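# Swap finished T-part from vise with a fresh blank

## Task

Lift the finished inverted-T part out of the open vise and set it upright on its broad base in the black outfeed tray, beside the part already standing there. Both parts must finish upright on their bases, or the job fails. Take one of the two blanks from the infeed plate and lay it on the two low support bars between the vise jaws, either as it lay on the plate or flipped over. Its long side must be pressed against the fixed jaw (the end block without hoses) and its end against the work stop (the short rod between the jaws). The other blank must finish entirely on the infeed plate, either side up, and not propped on the pins. Finally open the grippers and pull the arm away. Nothing counts as placed if only the robot's grip is keeping it there.

## Robot and tools

ROBOT. A six-joint UR7e-type arm carries a V-shaped bracket with two parallel grippers. Gripper 1's fingers point along the tool's +z axis and close along tool x. Gripper 2's fingers point along tool -x and close along tool z. Its pads are 25 mm wider apart, 75 mm when fully open and never closer than 23 mm. end_effector_position is the point midway between gripper 1's pads. Gripper 2's pad centre sits 223 mm along tool -x and 237 mm along tool -z from it, at the same y. Fingertips reach 17.5 mm past each pad centre. Each gripper body extends 25 mm toward tool +y, and a flat block near gripper 1 sticks out 65 mm toward tool -y. To bring gripper 2 where gripper 1 now is, rotate +90 degrees about tool y and shift the point 237 mm along the old +x and 223 mm along the old -z. Whichever gripper is level swings round during every rotation and can strike the table, parts or arm.

FRAME. Scene frame: origin on the tabletop under the arm base, +z up, +y to the left when facing along +x. The base may be slightly tilted. Reported hand positions get less accurate at long reach.

ROW FORMAT. One row of 13 numbers covers the arm and both grippers: x, y, z (metres, absolute target in the scene frame), qw, qx, qy, qz (absolute orientation quaternion, w first), then position_1, position_2, force_limit_1, force_limit_2, speed_1, speed_2, each from -1 to 1. Position +1 is fully open; -1 means close until something blocks the fingers; gripper 1's pads meet near -0.65. force_limit: about 20 N at -1, 102 N at 0, 185 N at +1 per pad (actual up to ~17% more). speed: finger gap changes at 20 mm/s at -1, 85 at 0, 150 at +1. Repeat the desired quaternion in every row, since the reported one drifts. A target more than 0.6 m from the last reported position along any tool axis is rejected. Each control step clips the command to within 100 mm and 16 degrees of the measured pose; the arm follows about 0.17 s late and may fall short after big moves, so read the returned pose and send the remainder.

TOOLS.
- execute_actions: "actions" holds zero or one item. Empty list: just report state. {"rows": [...], "steps": n}: up to 15 rows, n at most 15 (default 15), each step 1/30 s, last row reused if rows run out. {"steps": n} without rows: wait until n steps (max 300) have passed since the previous result, thinking time included. Optional "pictures" true/false.
- move: "target" is one 13-number row (absolute pose). Straight-line path of 0.5 to 10 s. "speed" 0.002 to 0.5 m/s (default 0.25; turning up to twice that in rad/s). Optional "stop_force" 9 to 40 N halts the path when push against the motion rises that much; it is measured along the line to target in the starting tool axes, so do not trust it on rotating moves, use it only at very low speed, and omit it when moving away from something being pressed. Result line "move:" gives the ending: done, off_target, moving, held, fault or contact (stop_force triggered), plus limits=paced (pose clipped) or limits=held (steps blocked, may then surge), and the remaining distance.
- wait: "seconds" 0 to 10; sends nothing new.
- zoom_image: "camera" cam_high or cam_low, "region" [x0, y0, x1, y1] in pixels of the 896x504 image, at most 504x504.
- read_manual: "section" "licences"; text only.
- finished_scene: "scene" number; ends and grades the scene, cannot be undone.

RESULTS. The state line shows pose, velocities, joint positions and torques (torques are noisy and not a reliable contact signal). position_measured gives counts for gripper 1 then gripper 2; opening is roughly (250 - count) x 0.202 mm, plus 25 mm for gripper 2. object_status per gripper: 0 moving, 1 blocked while opening, 2 blocked while closing (an object is held), 3 reached the command or pads closed (usually empty). Gripper 2 cannot hold anything 23 mm wide or less and reads parts just over that as empty. Any new position value resets status to 0; new force or speed only take effect with a position change of at least 0.01, so open before regripping more gently. Fingers re-close on their own after slipping, except after gripping at force_limit -1. Wrist force and torque are in tool axes, offset up to ~4 N, noise ~2.4 N, saturating near 50 N; "no reading" is harmless. "pose unreachable" and HELD mark commands the clearance check altered or blocked. "Hand target" is the pose the controller is currently heading to.

HAZARDS. The arm is stiff: commanding even slightly into a solid surface can trigger a fault. Reaching a joint load limit (136 N m for the three large joints, 25.4 N m for wrist joints) or 150 N external force stops the arm for 10 s and drops the rest of the call. Approach contacts slowly with stop_force. Held parts may get brief tugs and loose ones small pushes, so grip firmly. Never knock anything off the table, and avoid drops, slams and hard pushes. Motors warm while holding loads: MOTOR HOT appears at 70 °C and at 85 °C brakes lock the arm. The simulation keeps running while you think.

Each tool is called by a JSON object that holds its "fn" and its "kwargs".

## Session

{"fn": "execute_actions", "kwargs": {"actions": []}}

Scene clock: 0.00 s of 6600.00 s.
end_effector_position=(+0.7610, -0.3875, +0.3761) position_measured=(+3, +3) object_status=(+3, +3) end_effector_quat_wxyz=(+0.309, +0.462, +0.786, +0.272) end_effector_velocity=(-0.000, +0.000, +0.000) end_effector_angular_velocity=(-0.001, -0.000, +0.000)
Joint positions: [-0.849 -1.01   1.301 -3.121 -1.378 -0.802]
Joint velocities: [-0.    -0.001  0.    -0.     0.    -0.001]
Joint torques (N m, as the arm reports them, + toward a larger angle): no reading
Motor temperatures (°C, as the motors report them): [22 26 26 30 31 30]
Wrist force (N, on the end effector, along its own x y z axes, offset not removed): no reading
Wrist torque (N m, same axes, about the end effector's origin, offset not removed): no reading
Hand target: +0.761, -0.388, +0.376; +0.309, +0.462, +0.786, +0.272

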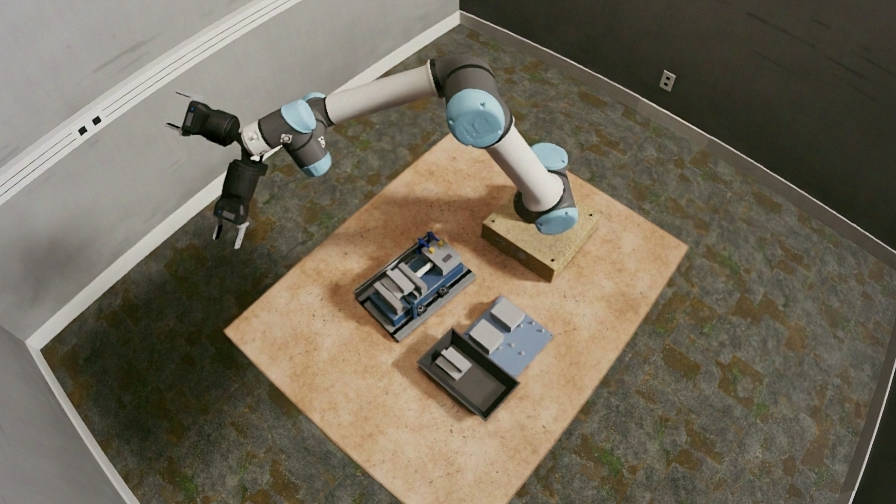

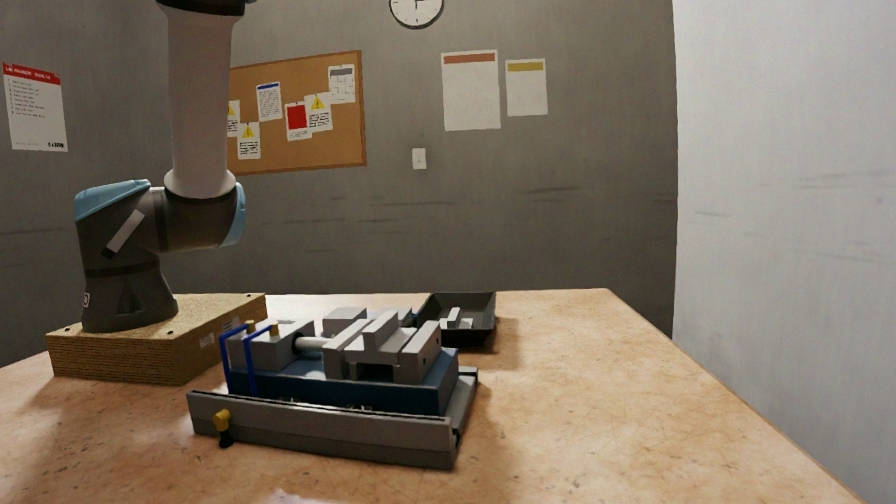

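{"fn": "zoom_image", "kwargs": {"camera": "cam_high", "region": [340, 220, 580, 430]}}

{"fn": "zoom_image", "kwargs": {"camera": "cam_low", "region": [220, 280, 520, 420]}}

Region (340, 220, 580, 430) of cam_high's 896x504 image, scaled by 2.100, with more detail than that image has; it fills the top 441 rows of this view, and the rest is white.

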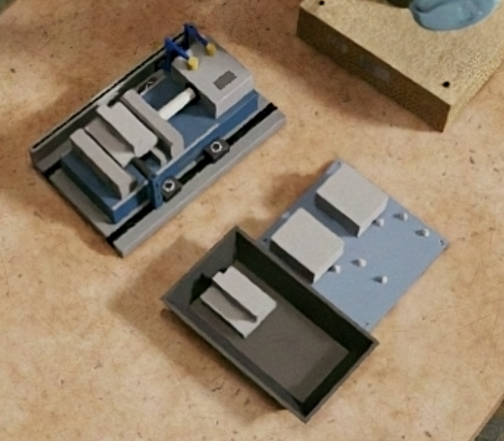

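Region (220, 280, 520, 420) of cam_low's 896x504 image, scaled by 1.680, with more detail than that image has; it fills the top 235 rows of this view, and the rest is white.

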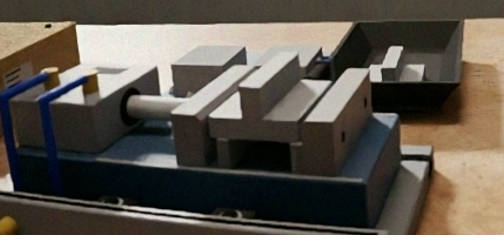

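{"fn": "move", "kwargs": {"target": [0.52,-0.15,0.40,0,0.9976,-0.0698,0,1,1,-0.3,0,0.5,0.5], "speed": 0.35}}

{"fn": "move", "kwargs": {"target": [0.477,-0.112,0.17,0,0.9976,-0.0698,0,1,1,-0.3,0,0.5,0.5], "speed": 0.3}}

Scene clock: 7.37 s of 6600.00 s.
end_effector_position=(+0.5587, -0.1887, +0.3963) position_measured=(+3, +3) object_status=(+3, +3) end_effector_quat_wxyz=(+0.066, +0.990, +0.105, +0.072) end_effector_velocity=(-0.000, +0.000, +0.000) end_effector_angular_velocity=(+0.001, +0.000, +0.001)
Joint positions: [-0.542 -1.292  1.038 -0.847 -2.081  1.054]
Joint velocities: [ 0.     0.    -0.001  0.    -0.    -0.001]
Joint torques (N m, as the arm reports them, + toward a larger angle): [ -2.32 -56.89 -17.82  -0.35  -3.48  -1.64]
Motor temperatures (°C, as the motors report them): [22 26 26 30 31 30]
Wrist force (N, on the end effector, along its own x y z axes, offset not removed): [0.8 -2.0 3.6]
Wrist torque (N m, same axes, about the end effector's origin, offset not removed): [-0.31 0.10 -0.19]
Hand target: +0.559, -0.189, +0.396; +0.066, +0.990, +0.105, +0.072
Off the commanded pose: 0.055 m, 23 deg; orientation clipped at the last step of the last action.
After step 90, 0.73 s passed at rest.
move: held; limits=paced,held; held on 19 of 109 steps, including the last
pose unreachable: on one or more control steps of this call an arm could not follow its commanded pose, so it was not sent that pose on those steps. On the call's last step it was still not sent that pose. It may still have moved: this result reports where it is.
cause: the commanded pose would bring two parts of the arm too close to each other (its gripper and another part of the arm, with joints 4 (wrist 1) to 6 (wrist 3) between them).

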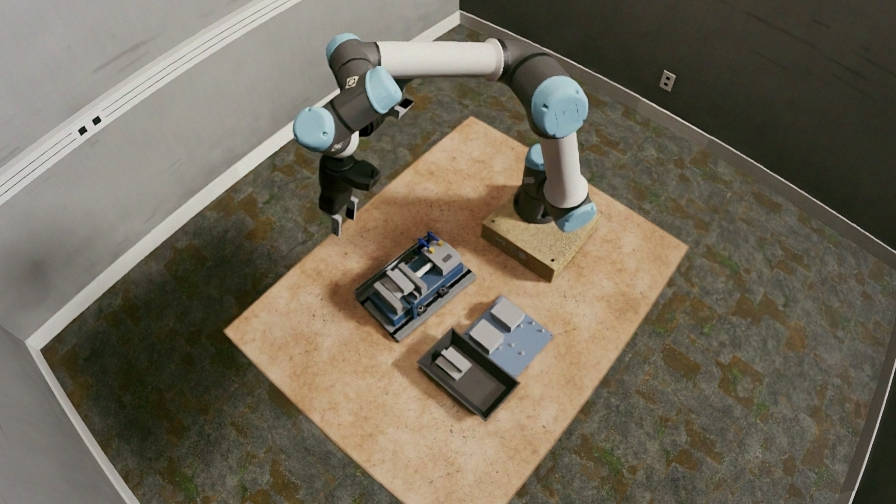

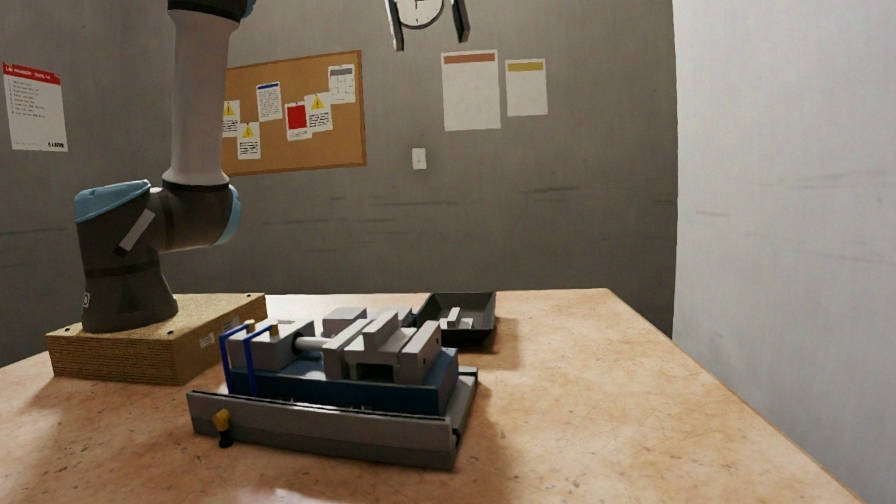

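Scene clock: 10.97 s of 6600.00 s.
end_effector_position=(+0.4775, -0.1124, +0.1699) position_measured=(+3, +3) object_status=(+3, +3) end_effector_quat_wxyz=(-0.000, +0.998, -0.070, -0.000) end_effector_velocity=(-0.000, +0.000, -0.002) end_effector_angular_velocity=(-0.001, -0.003, -0.003)
Joint positions: [-0.551 -1.356  1.658 -1.118 -1.833  1.319]
Joint velocities: [-0.001 -0.002  0.009 -0.01   0.002  0.001]
Joint torques (N m, as the arm reports them, + toward a larger angle): [ -8.62 -52.93 -16.96  -1.43   0.98   2.1 ]
Motor temperatures (°C, as the motors report them): [22 26 26 30 31 30]
Wrist force (N, on the end effector, along its own x y z axes, offset not removed): [0.7 -2.0 -0.4]
Wrist torque (N m, same axes, about the end effector's origin, offset not removed): [-0.43 -0.04 -0.07]
Hand target: +0.477, -0.112, +0.170; -0.000, +0.998, -0.070, +0.000
Off the commanded pose: 0.001 m, 0 deg.
move: done; limits=paced

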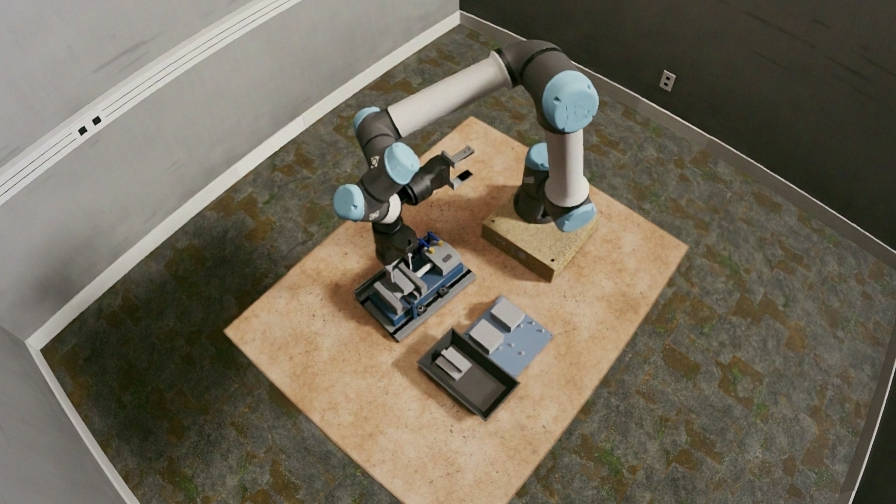

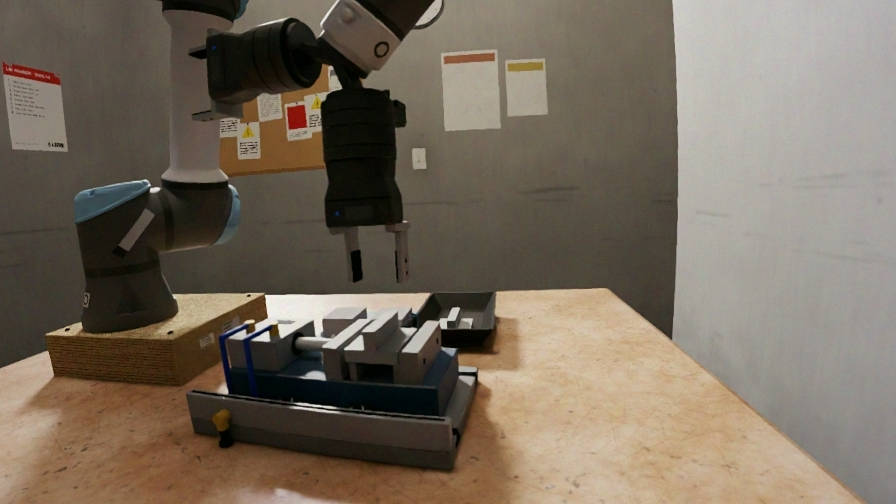

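{"fn": "move", "kwargs": {"target": [0.477,-0.112,0.128,0,0.9976,-0.0698,0,1,1,-0.3,0,0.5,0.5], "speed": 0.1}}

{"fn": "zoom_image", "kwargs": {"camera": "cam_low", "region": [270, 240, 490, 400]}}

{"fn": "zoom_image", "kwargs": {"camera": "cam_high", "region": [340, 210, 500, 350]}}

Scene clock: 12.63 s of 6600.00 s.
end_effector_position=(+0.4771, -0.1120, +0.1283) position_measured=(+3, +3) object_status=(+3, +3) end_effector_quat_wxyz=(+0.000, +0.998, -0.070, -0.000) end_effector_velocity=(+0.000, -0.000, -0.003) end_effector_angular_velocity=(-0.000, -0.001, +0.000)
Joint positions: [-0.552 -1.323  1.73  -1.223 -1.833  1.319]
Joint velocities: [-0.     0.002  0.004 -0.008 -0.    -0.   ]
Joint torques (N m, as the arm reports them, + toward a larger angle): [ -8.14 -29.36 -14.71  -1.85  -2.28  -1.61]
Motor temperatures (°C, as the motors report them): [22 26 26 30 31 30]
Wrist force (N, on the end effector, along its own x y z axes, offset not removed): [-1.4 0.1 -3.5]
Wrist torque (N m, same axes, about the end effector's origin, offset not removed): [-0.14 0.44 -0.08]
Hand target: +0.477, -0.112, +0.128; +0.000, +0.998, -0.070, -0.000
Off the commanded pose: 0.000 m, 0 deg.
move: done

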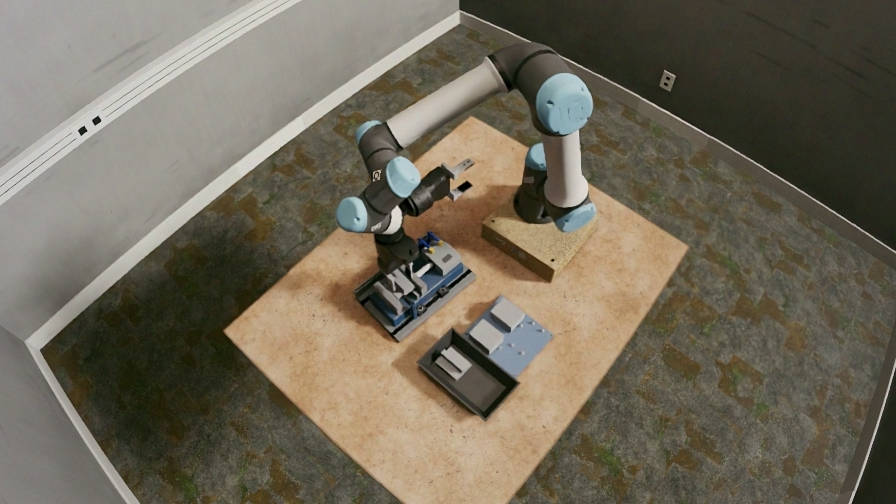

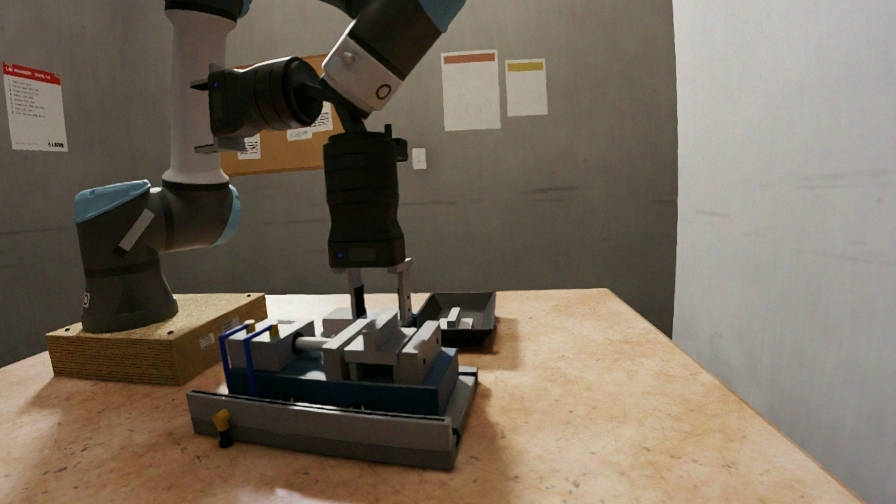

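Region (270, 240, 490, 400) of cam_low's 896x504 image, scaled by 2.291, with more detail than that image has; it fills the top 367 rows of this view, and the rest is white.

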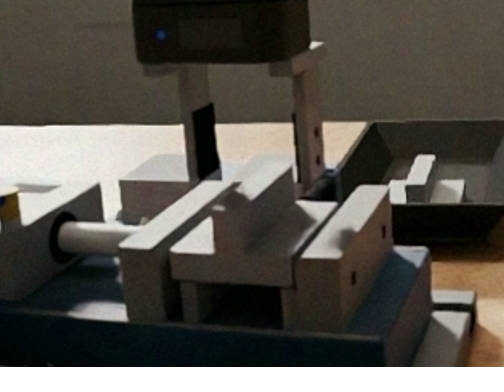

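Region (340, 210, 500, 350) of cam_high's 896x504 image, scaled by 3.150, with more detail than that image has; it fills the top 441 rows of this view, and the rest is white.

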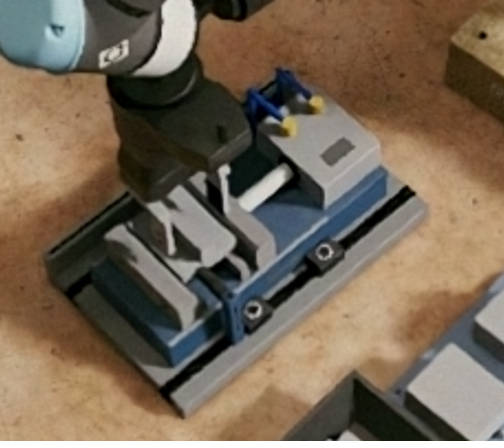

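{"fn": "move", "kwargs": {"target": [0.477,-0.112,0.1135,0,0.9976,-0.0698,0,0.3,1,-0.3,0,0.5,0.5], "speed": 0.04, "stop_force": 15}}

{"fn": "execute_actions", "kwargs": {"actions": [{"rows":[[0.477,-0.112,0.1135,0,0.9976,-0.0698,0,-1,1,-0.3,0,0.5,0.5]],"steps":15}]}}

Scene clock: 14.90 s of 6600.00 s.
end_effector_position=(+0.4770, -0.1120, +0.1138) position_measured=(+107, +3) object_status=(+3, +3) end_effector_quat_wxyz=(+0.000, +0.998, -0.070, -0.000) end_effector_velocity=(+0.000, -0.000, -0.003) end_effector_angular_velocity=(-0.000, -0.000, +0.000)
Joint positions: [-0.552 -1.309  1.752 -1.26  -1.833  1.319]
Joint velocities: [ 0.     0.003  0.004 -0.007 -0.    -0.   ]
Joint torques (N m, as the arm reports them, + toward a larger angle): [ -8.39 -29.26 -13.43  -1.84  -2.2   -1.67]
Motor temperatures (°C, as the motors report them): [22 26 26 30 31 30]
Wrist force (N, on the end effector, along its own x y z axes, offset not removed): [0.7 0.4 0.7]
Wrist torque (N m, same axes, about the end effector's origin, offset not removed): [0.07 -0.07 -0.19]
Hand target: +0.477, -0.112, +0.113; +0.000, +0.998, -0.070, -0.000
Off the commanded pose: 0.000 m, 0 deg.
move: done

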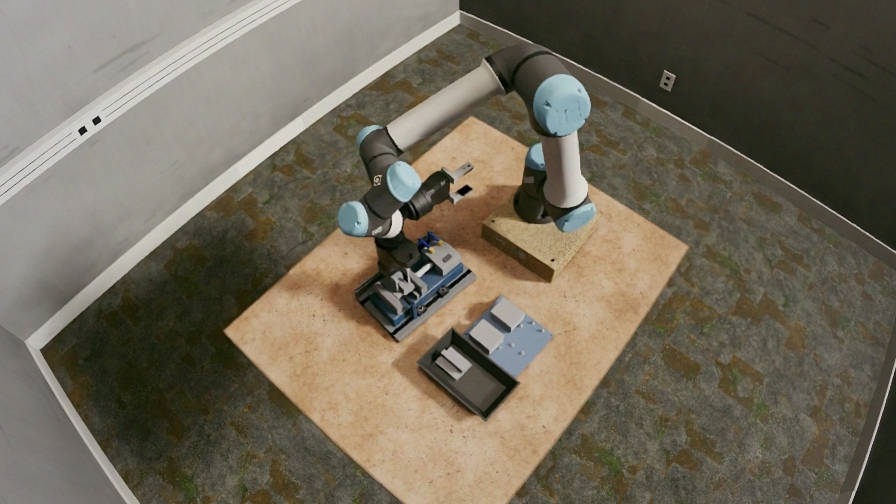

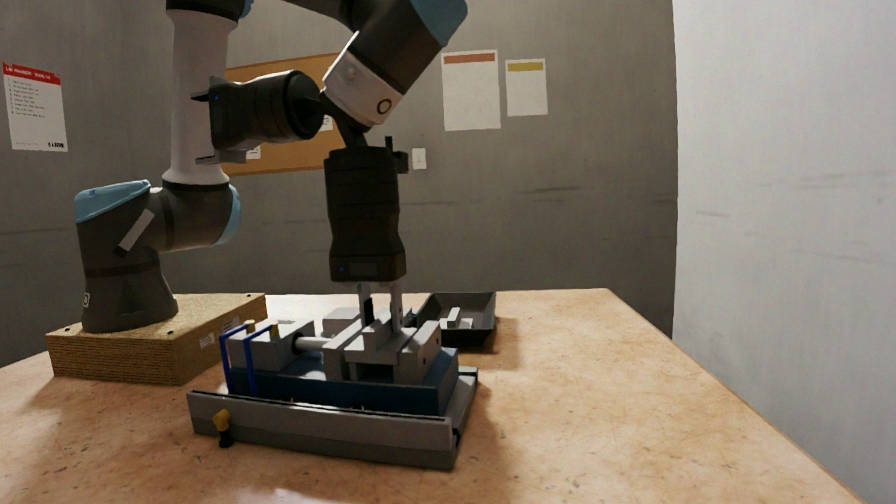

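Scene clock: 15.40 s of 6600.00 s.
end_effector_position=(+0.4770, -0.1120, +0.1135) position_measured=(+185, +3) object_status=(+2, +3) end_effector_quat_wxyz=(+0.000, +0.998, -0.070, -0.000) end_effector_velocity=(+0.000, +0.000, +0.000) end_effector_angular_velocity=(+0.001, -0.000, +0.001)
Joint positions: [-0.553 -1.309  1.753 -1.261 -1.833  1.319]
Joint velocities: [-0.    -0.     0.    -0.     0.    -0.002]
Joint torques (N m, as the arm reports them, + toward a larger angle): [ -7.3  -32.94 -13.32  -0.57  -1.43  -1.14]
Motor temperatures (°C, as the motors report them): [22 26 26 30 31 30]
Wrist force (N, on the end effector, along its own x y z axes, offset not removed): [5.4 1.2 0.1]
Wrist torque (N m, same axes, about the end effector's origin, offset not removed): [0.15 -0.25 -0.41]
Hand target: +0.477, -0.112, +0.113; +0.000, +0.998, -0.070, -0.000
Off the commanded pose: 0.000 m, 0 deg.
Steps of this call (steps 1 to 15: all 15 steps of this action). Readings (end_effector_position | what the end effector reports):
1: (+0.4770, -0.1120, +0.1137) | position_measured=(+119, +3) object_status=(+0, +3)
2: (+0.4770, -0.1120, +0.1137) | position_measured=(+138, +3) object_status=(+0, +3)
4: (+0.4770, -0.1120, +0.1136) | position_measured=(+177, +3) object_status=(+0, +3)
8: (+0.4770, -0.1120, +0.1135) | position_measured=(+185, +3) object_status=(+0, +3)
15: the state above

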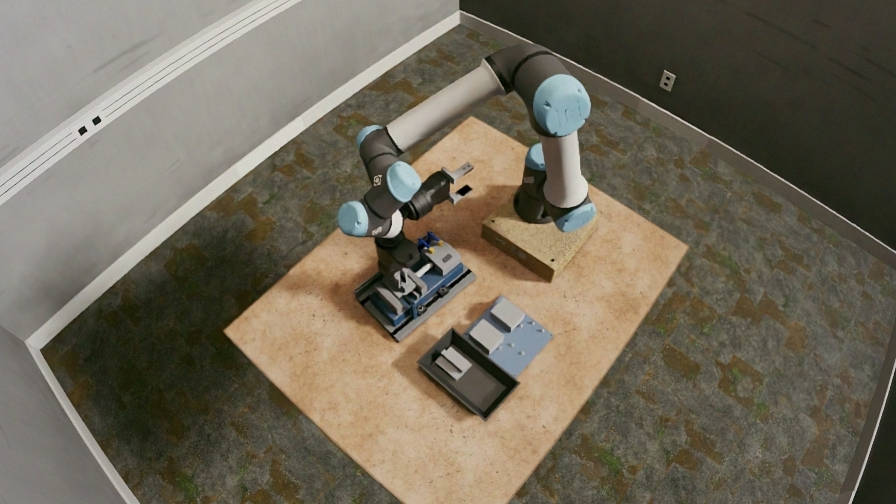

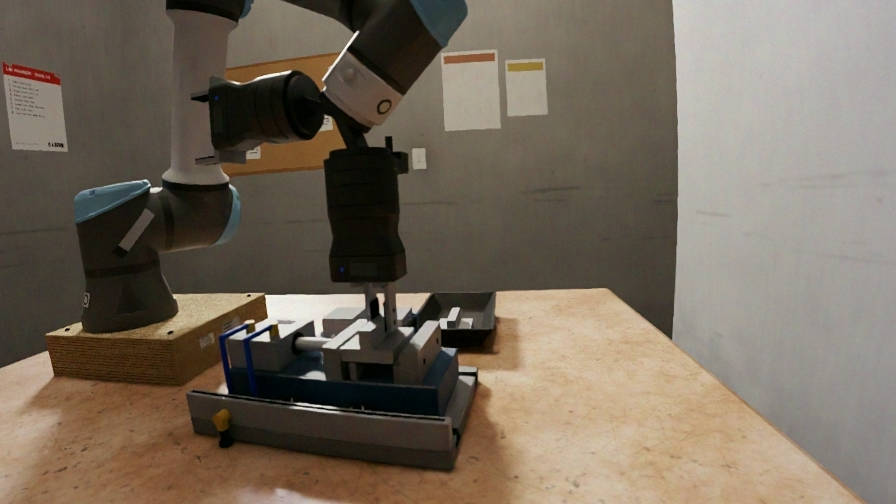

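{"fn": "move", "kwargs": {"target": [0.476,-0.112,0.21,0,0.9976,-0.0698,0,-1,1,-0.3,0,0.5,0.5], "speed": 0.1}}

{"fn": "zoom_image", "kwargs": {"camera": "cam_high", "region": [340, 200, 580, 430]}}

Scene clock: 17.53 s of 6600.00 s.
end_effector_position=(+0.4758, -0.1119, +0.2097) position_measured=(+185, +3) object_status=(+2, +3) end_effector_quat_wxyz=(-0.000, +0.998, -0.070, +0.000) end_effector_velocity=(-0.000, -0.000, +0.003) end_effector_angular_velocity=(-0.000, +0.001, -0.001)
Joint positions: [-0.551 -1.383  1.587 -1.02  -1.832  1.32 ]
Joint velocities: [-0.    -0.001 -0.006  0.008 -0.     0.001]
Joint torques (N m, as the arm reports them, + toward a larger angle): [ 14.06 -53.39 -42.02   1.74   0.34   2.1 ]
Motor temperatures (°C, as the motors report them): [22 26 26 30 31 30]
Wrist force (N, on the end effector, along its own x y z axes, offset not removed): [-2.5 1.3 6.3]
Wrist torque (N m, same axes, about the end effector's origin, offset not removed): [0.45 0.76 -0.05]
Hand target: +0.476, -0.112, +0.210; -0.000, +0.998, -0.070, +0.000
Off the commanded pose: 0.000 m, 0 deg.
move: done

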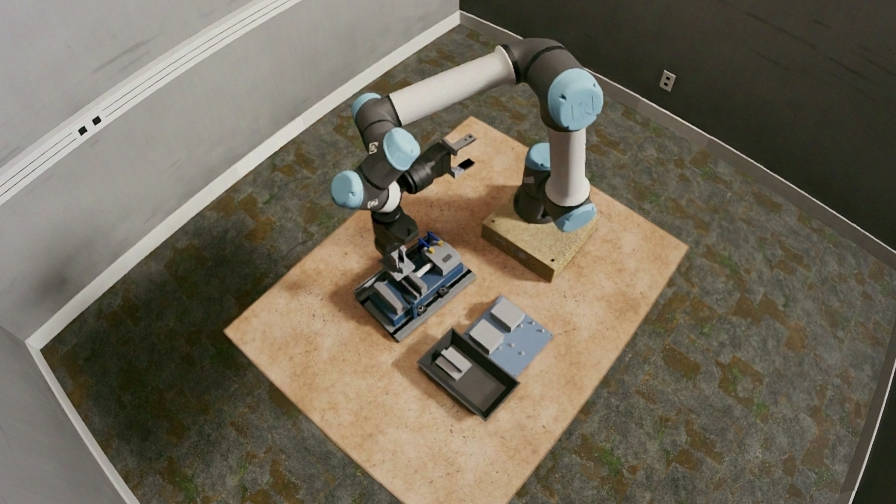

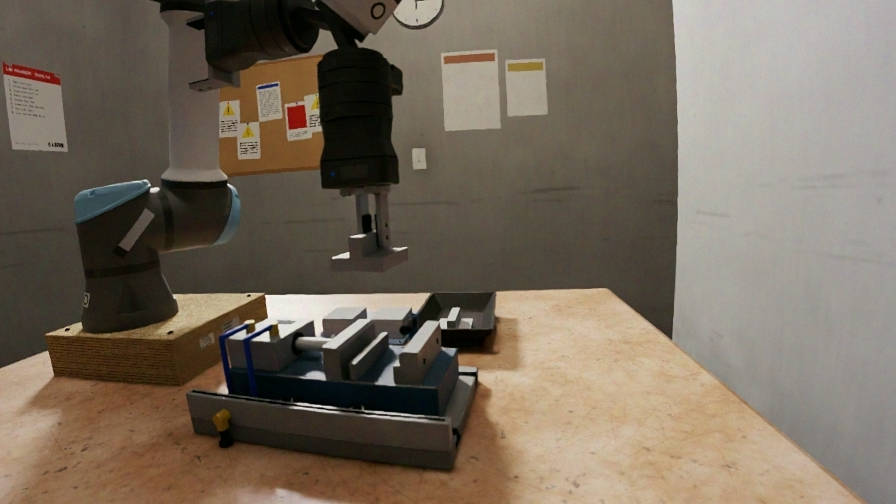

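Region (340, 200, 580, 430) of cam_high's 896x504 image, scaled by 2.100, with more detail than that image has; it fills the top 483 rows of this view, and the rest is white.

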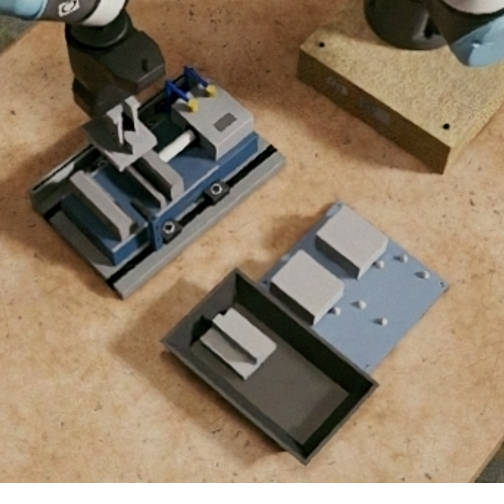

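{"fn": "move", "kwargs": {"target": [0.548,0.134,0.16,0,1,0,0,-1,1,-0.3,0,0.5,0.5], "speed": 0.25}}

{"fn": "zoom_image", "kwargs": {"camera": "cam_high", "region": [390, 270, 580, 440]}}

{"fn": "zoom_image", "kwargs": {"camera": "cam_low", "region": [380, 230, 540, 360]}}

Scene clock: 20.93 s of 6600.00 s.
end_effector_position=(+0.5479, +0.1343, +0.1601) position_measured=(+185, +3) object_status=(+2, +3) end_effector_quat_wxyz=(-0.001, +1.000, -0.000, +0.000) end_effector_velocity=(+0.001, +0.003, -0.001) end_effector_angular_velocity=(-0.000, +0.001, +0.002)
Joint positions: [-0.084 -1.189  1.465 -1.056 -1.601  1.554]
Joint velocities: [ 0.005  0.006 -0.006  0.001  0.002  0.002]
Joint torques (N m, as the arm reports them, + toward a larger angle): [ 14.57 -41.21 -40.34   1.9    1.68   1.55]
Motor temperatures (°C, as the motors report them): [22 26 26 30 31 30]
Wrist force (N, on the end effector, along its own x y z axes, offset not removed): [0.7 -1.3 3.3]
Wrist torque (N m, same axes, about the end effector's origin, offset not removed): [0.00 0.01 -0.18]
Hand target: +0.548, +0.135, +0.160; -0.001, +1.000, +0.000, +0.000
Off the commanded pose: 0.000 m, 0 deg.
move: done

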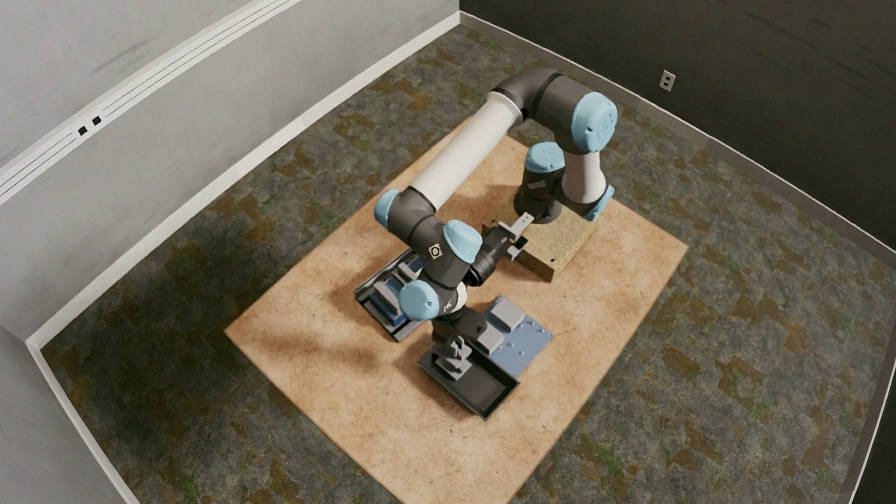

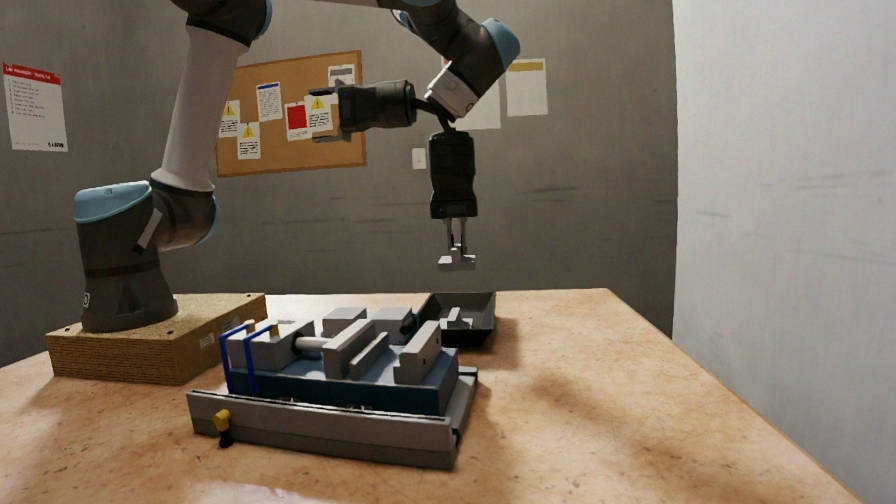

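Region (390, 270, 580, 440) of cam_high's 896x504 image, scaled by 2.653, with more detail than that image has; it fills the top 451 rows of this view, and the rest is white.

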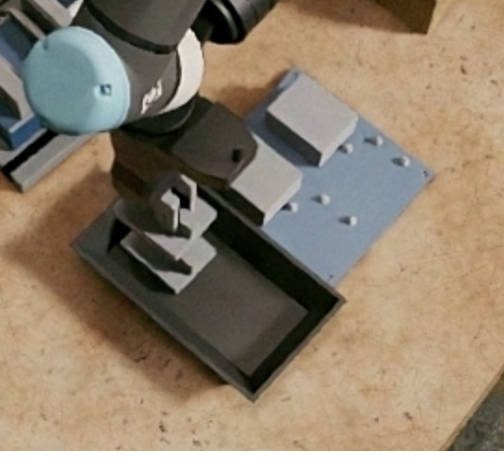

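Region (380, 230, 540, 360) of cam_low's 896x504 image, scaled by 3.150, with more detail than that image has; it fills the top 410 rows of this view, and the rest is white.

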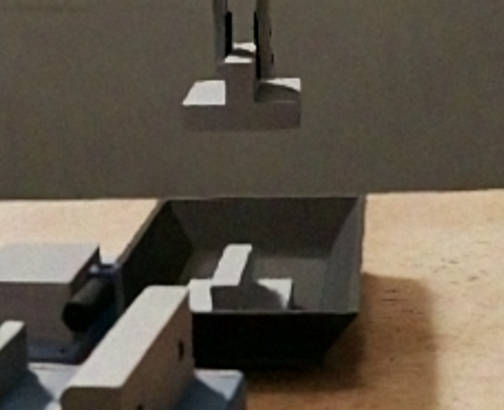

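{"fn": "move", "kwargs": {"target": [0.537,0.228,0.11,0,1,0,0,-1,1,-0.3,0,0.5,0.5], "speed": 0.15}}

{"fn": "zoom_image", "kwargs": {"camera": "cam_high", "region": [390, 270, 580, 440]}}

{"fn": "zoom_image", "kwargs": {"camera": "cam_low", "region": [380, 230, 540, 360]}}

Scene clock: 25.87 s of 6600.00 s.
end_effector_position=(+0.5369, +0.2279, +0.1101) position_measured=(+185, +3) object_status=(+2, +3) end_effector_quat_wxyz=(-0.000, +1.000, +0.000, -0.000) end_effector_velocity=(+0.001, +0.003, -0.001) end_effector_angular_velocity=(+0.000, -0.002, -0.000)
Joint positions: [ 0.069 -1.121  1.502 -1.163 -1.493  1.663]
Joint velocities: [ 0.004  0.003 -0.002 -0.003  0.003  0.003]
Joint torques (N m, as the arm reports them, + toward a larger angle): [ 13.55 -40.58 -40.76  -1.13   1.84   1.54]
Motor temperatures (°C, as the motors report them): [22 26 26 30 31 30]
Wrist force (N, on the end effector, along its own x y z axes, offset not removed): [-0.4 -1.4 1.7]
Wrist torque (N m, same axes, about the end effector's origin, offset not removed): [-0.25 0.14 -0.18]
Hand target: +0.537, +0.228, +0.110; -0.000, +1.000, +0.000, +0.000
Off the commanded pose: 0.000 m, 0 deg.
After step 90, 0.63 s passed at rest.
move: done

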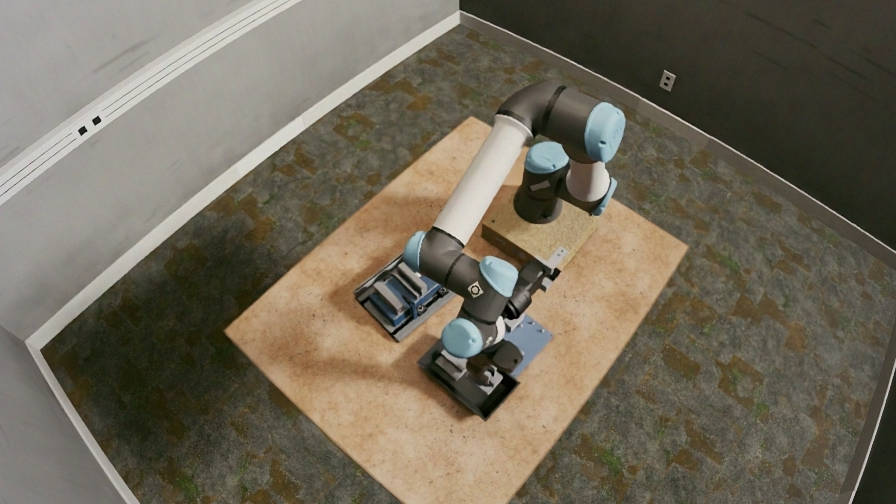

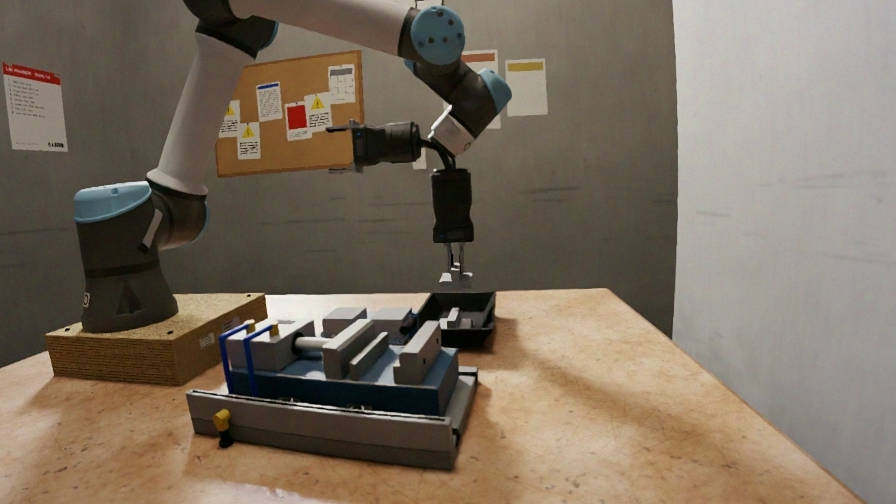

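Region (390, 270, 580, 440) of cam_high's 896x504 image, scaled by 2.653, with more detail than that image has; it fills the top 451 rows of this view, and the rest is white.

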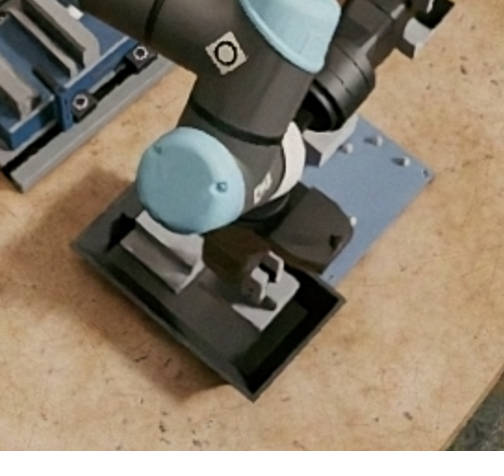

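Region (380, 230, 540, 360) of cam_low's 896x504 image, scaled by 3.150, with more detail than that image has; it fills the top 410 rows of this view, and the rest is white.

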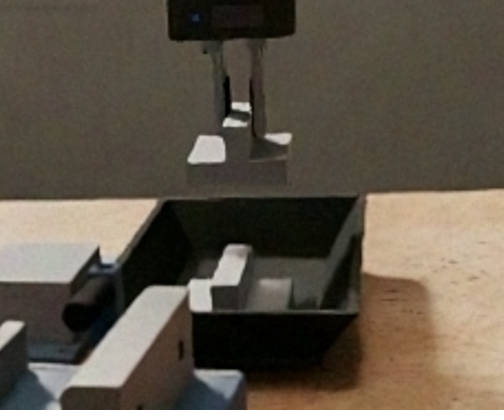

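{"fn": "move", "kwargs": {"target": [0.538,0.218,0.06,0,1,0,0,-1,1,-0.3,0,0.5,0.5], "speed": 0.08, "stop_force": 12}}

{"fn": "move", "kwargs": {"target": [0.538,0.218,0.04,0,1,0,0,-1,1,-0.3,0,0.5,0.5], "speed": 0.012, "stop_force": 10}}

Scene clock: 28.23 s of 6600.00 s.
end_effector_position=(+0.5381, +0.2181, +0.0603) position_measured=(+185, +3) object_status=(+2, +3) end_effector_quat_wxyz=(+0.000, +1.000, +0.000, -0.000) end_effector_velocity=(+0.000, -0.001, -0.003) end_effector_angular_velocity=(-0.001, +0.000, -0.001)
Joint positions: [ 0.053 -1.076  1.573 -1.278 -1.505  1.652]
Joint velocities: [-0.001  0.004  0.004 -0.007 -0.001  0.001]
Joint torques (N m, as the arm reports them, + toward a larger angle): [ -8.87 -39.42 -12.87  -1.01  -1.28  -1.74]
Motor temperatures (°C, as the motors report them): [22 26 26 30 31 30]
Wrist force (N, on the end effector, along its own x y z axes, offset not removed): [0.2 -0.8 3.7]
Wrist torque (N m, same axes, about the end effector's origin, offset not removed): [-0.03 -0.01 -0.05]
Hand target: +0.538, +0.218, +0.060; +0.000, +1.000, +0.000, -0.000
Off the commanded pose: 0.000 m, 0 deg.
move: done

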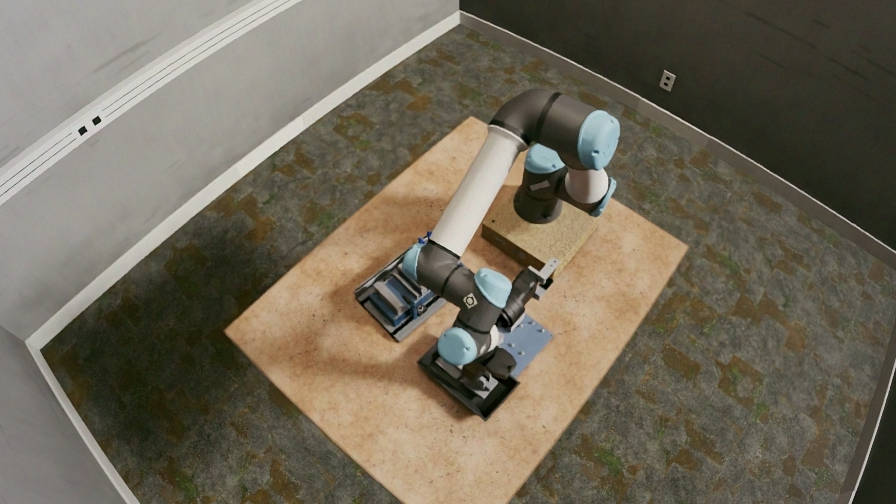

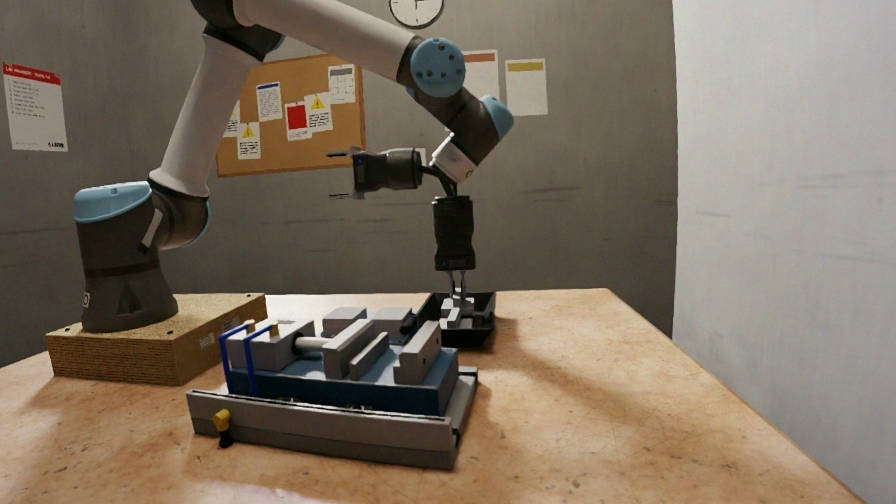

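Scene clock: 29.93 s of 6600.00 s.
end_effector_position=(+0.5380, +0.2180, +0.0448) position_measured=(+185, +3) object_status=(+2, +3) end_effector_quat_wxyz=(-0.000, +1.000, +0.000, -0.000) end_effector_velocity=(-0.001, -0.000, +0.002) end_effector_angular_velocity=(-0.001, +0.003, -0.001)
Joint positions: [ 0.052 -1.059  1.591 -1.313 -1.506  1.652]
Joint velocities: [ 0.    -0.001 -0.003  0.007 -0.     0.001]
Joint torques (N m, as the arm reports them, + toward a larger angle): [ -9.85 -42.08 -24.32   0.01  -1.38  -0.42]
Motor temperatures (°C, as the motors report them): [22 26 26 30 31 30]
Wrist force (N, on the end effector, along its own x y z axes, offset not removed): [-5.4 1.5 -43.0]
Wrist torque (N m, same axes, about the end effector's origin, offset not removed): [-0.07 -0.60 -0.18]
Hand target: +0.538, +0.218, +0.045; +0.000, +1.000, +0.000, -0.000
Off the commanded pose: 0.005 m, 0 deg.
move: contact

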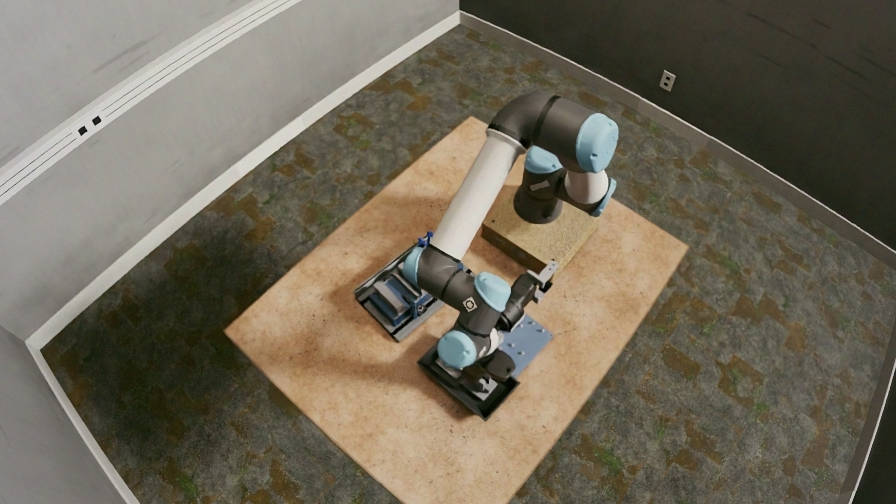

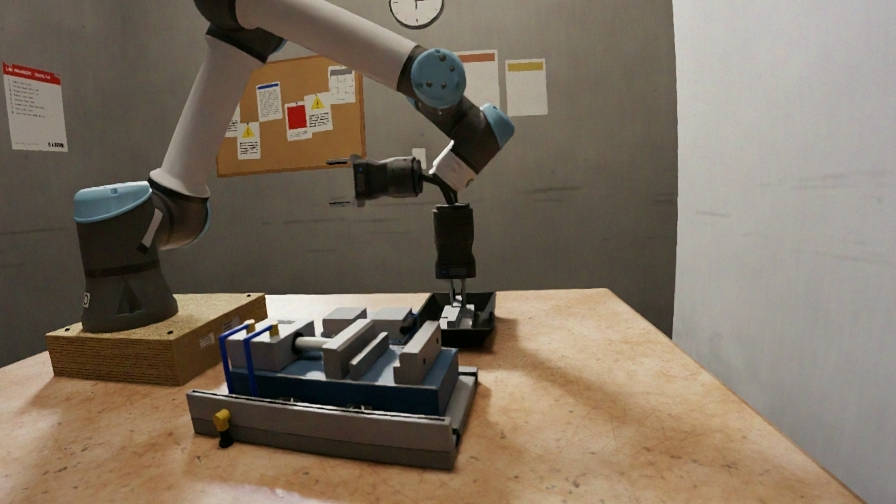

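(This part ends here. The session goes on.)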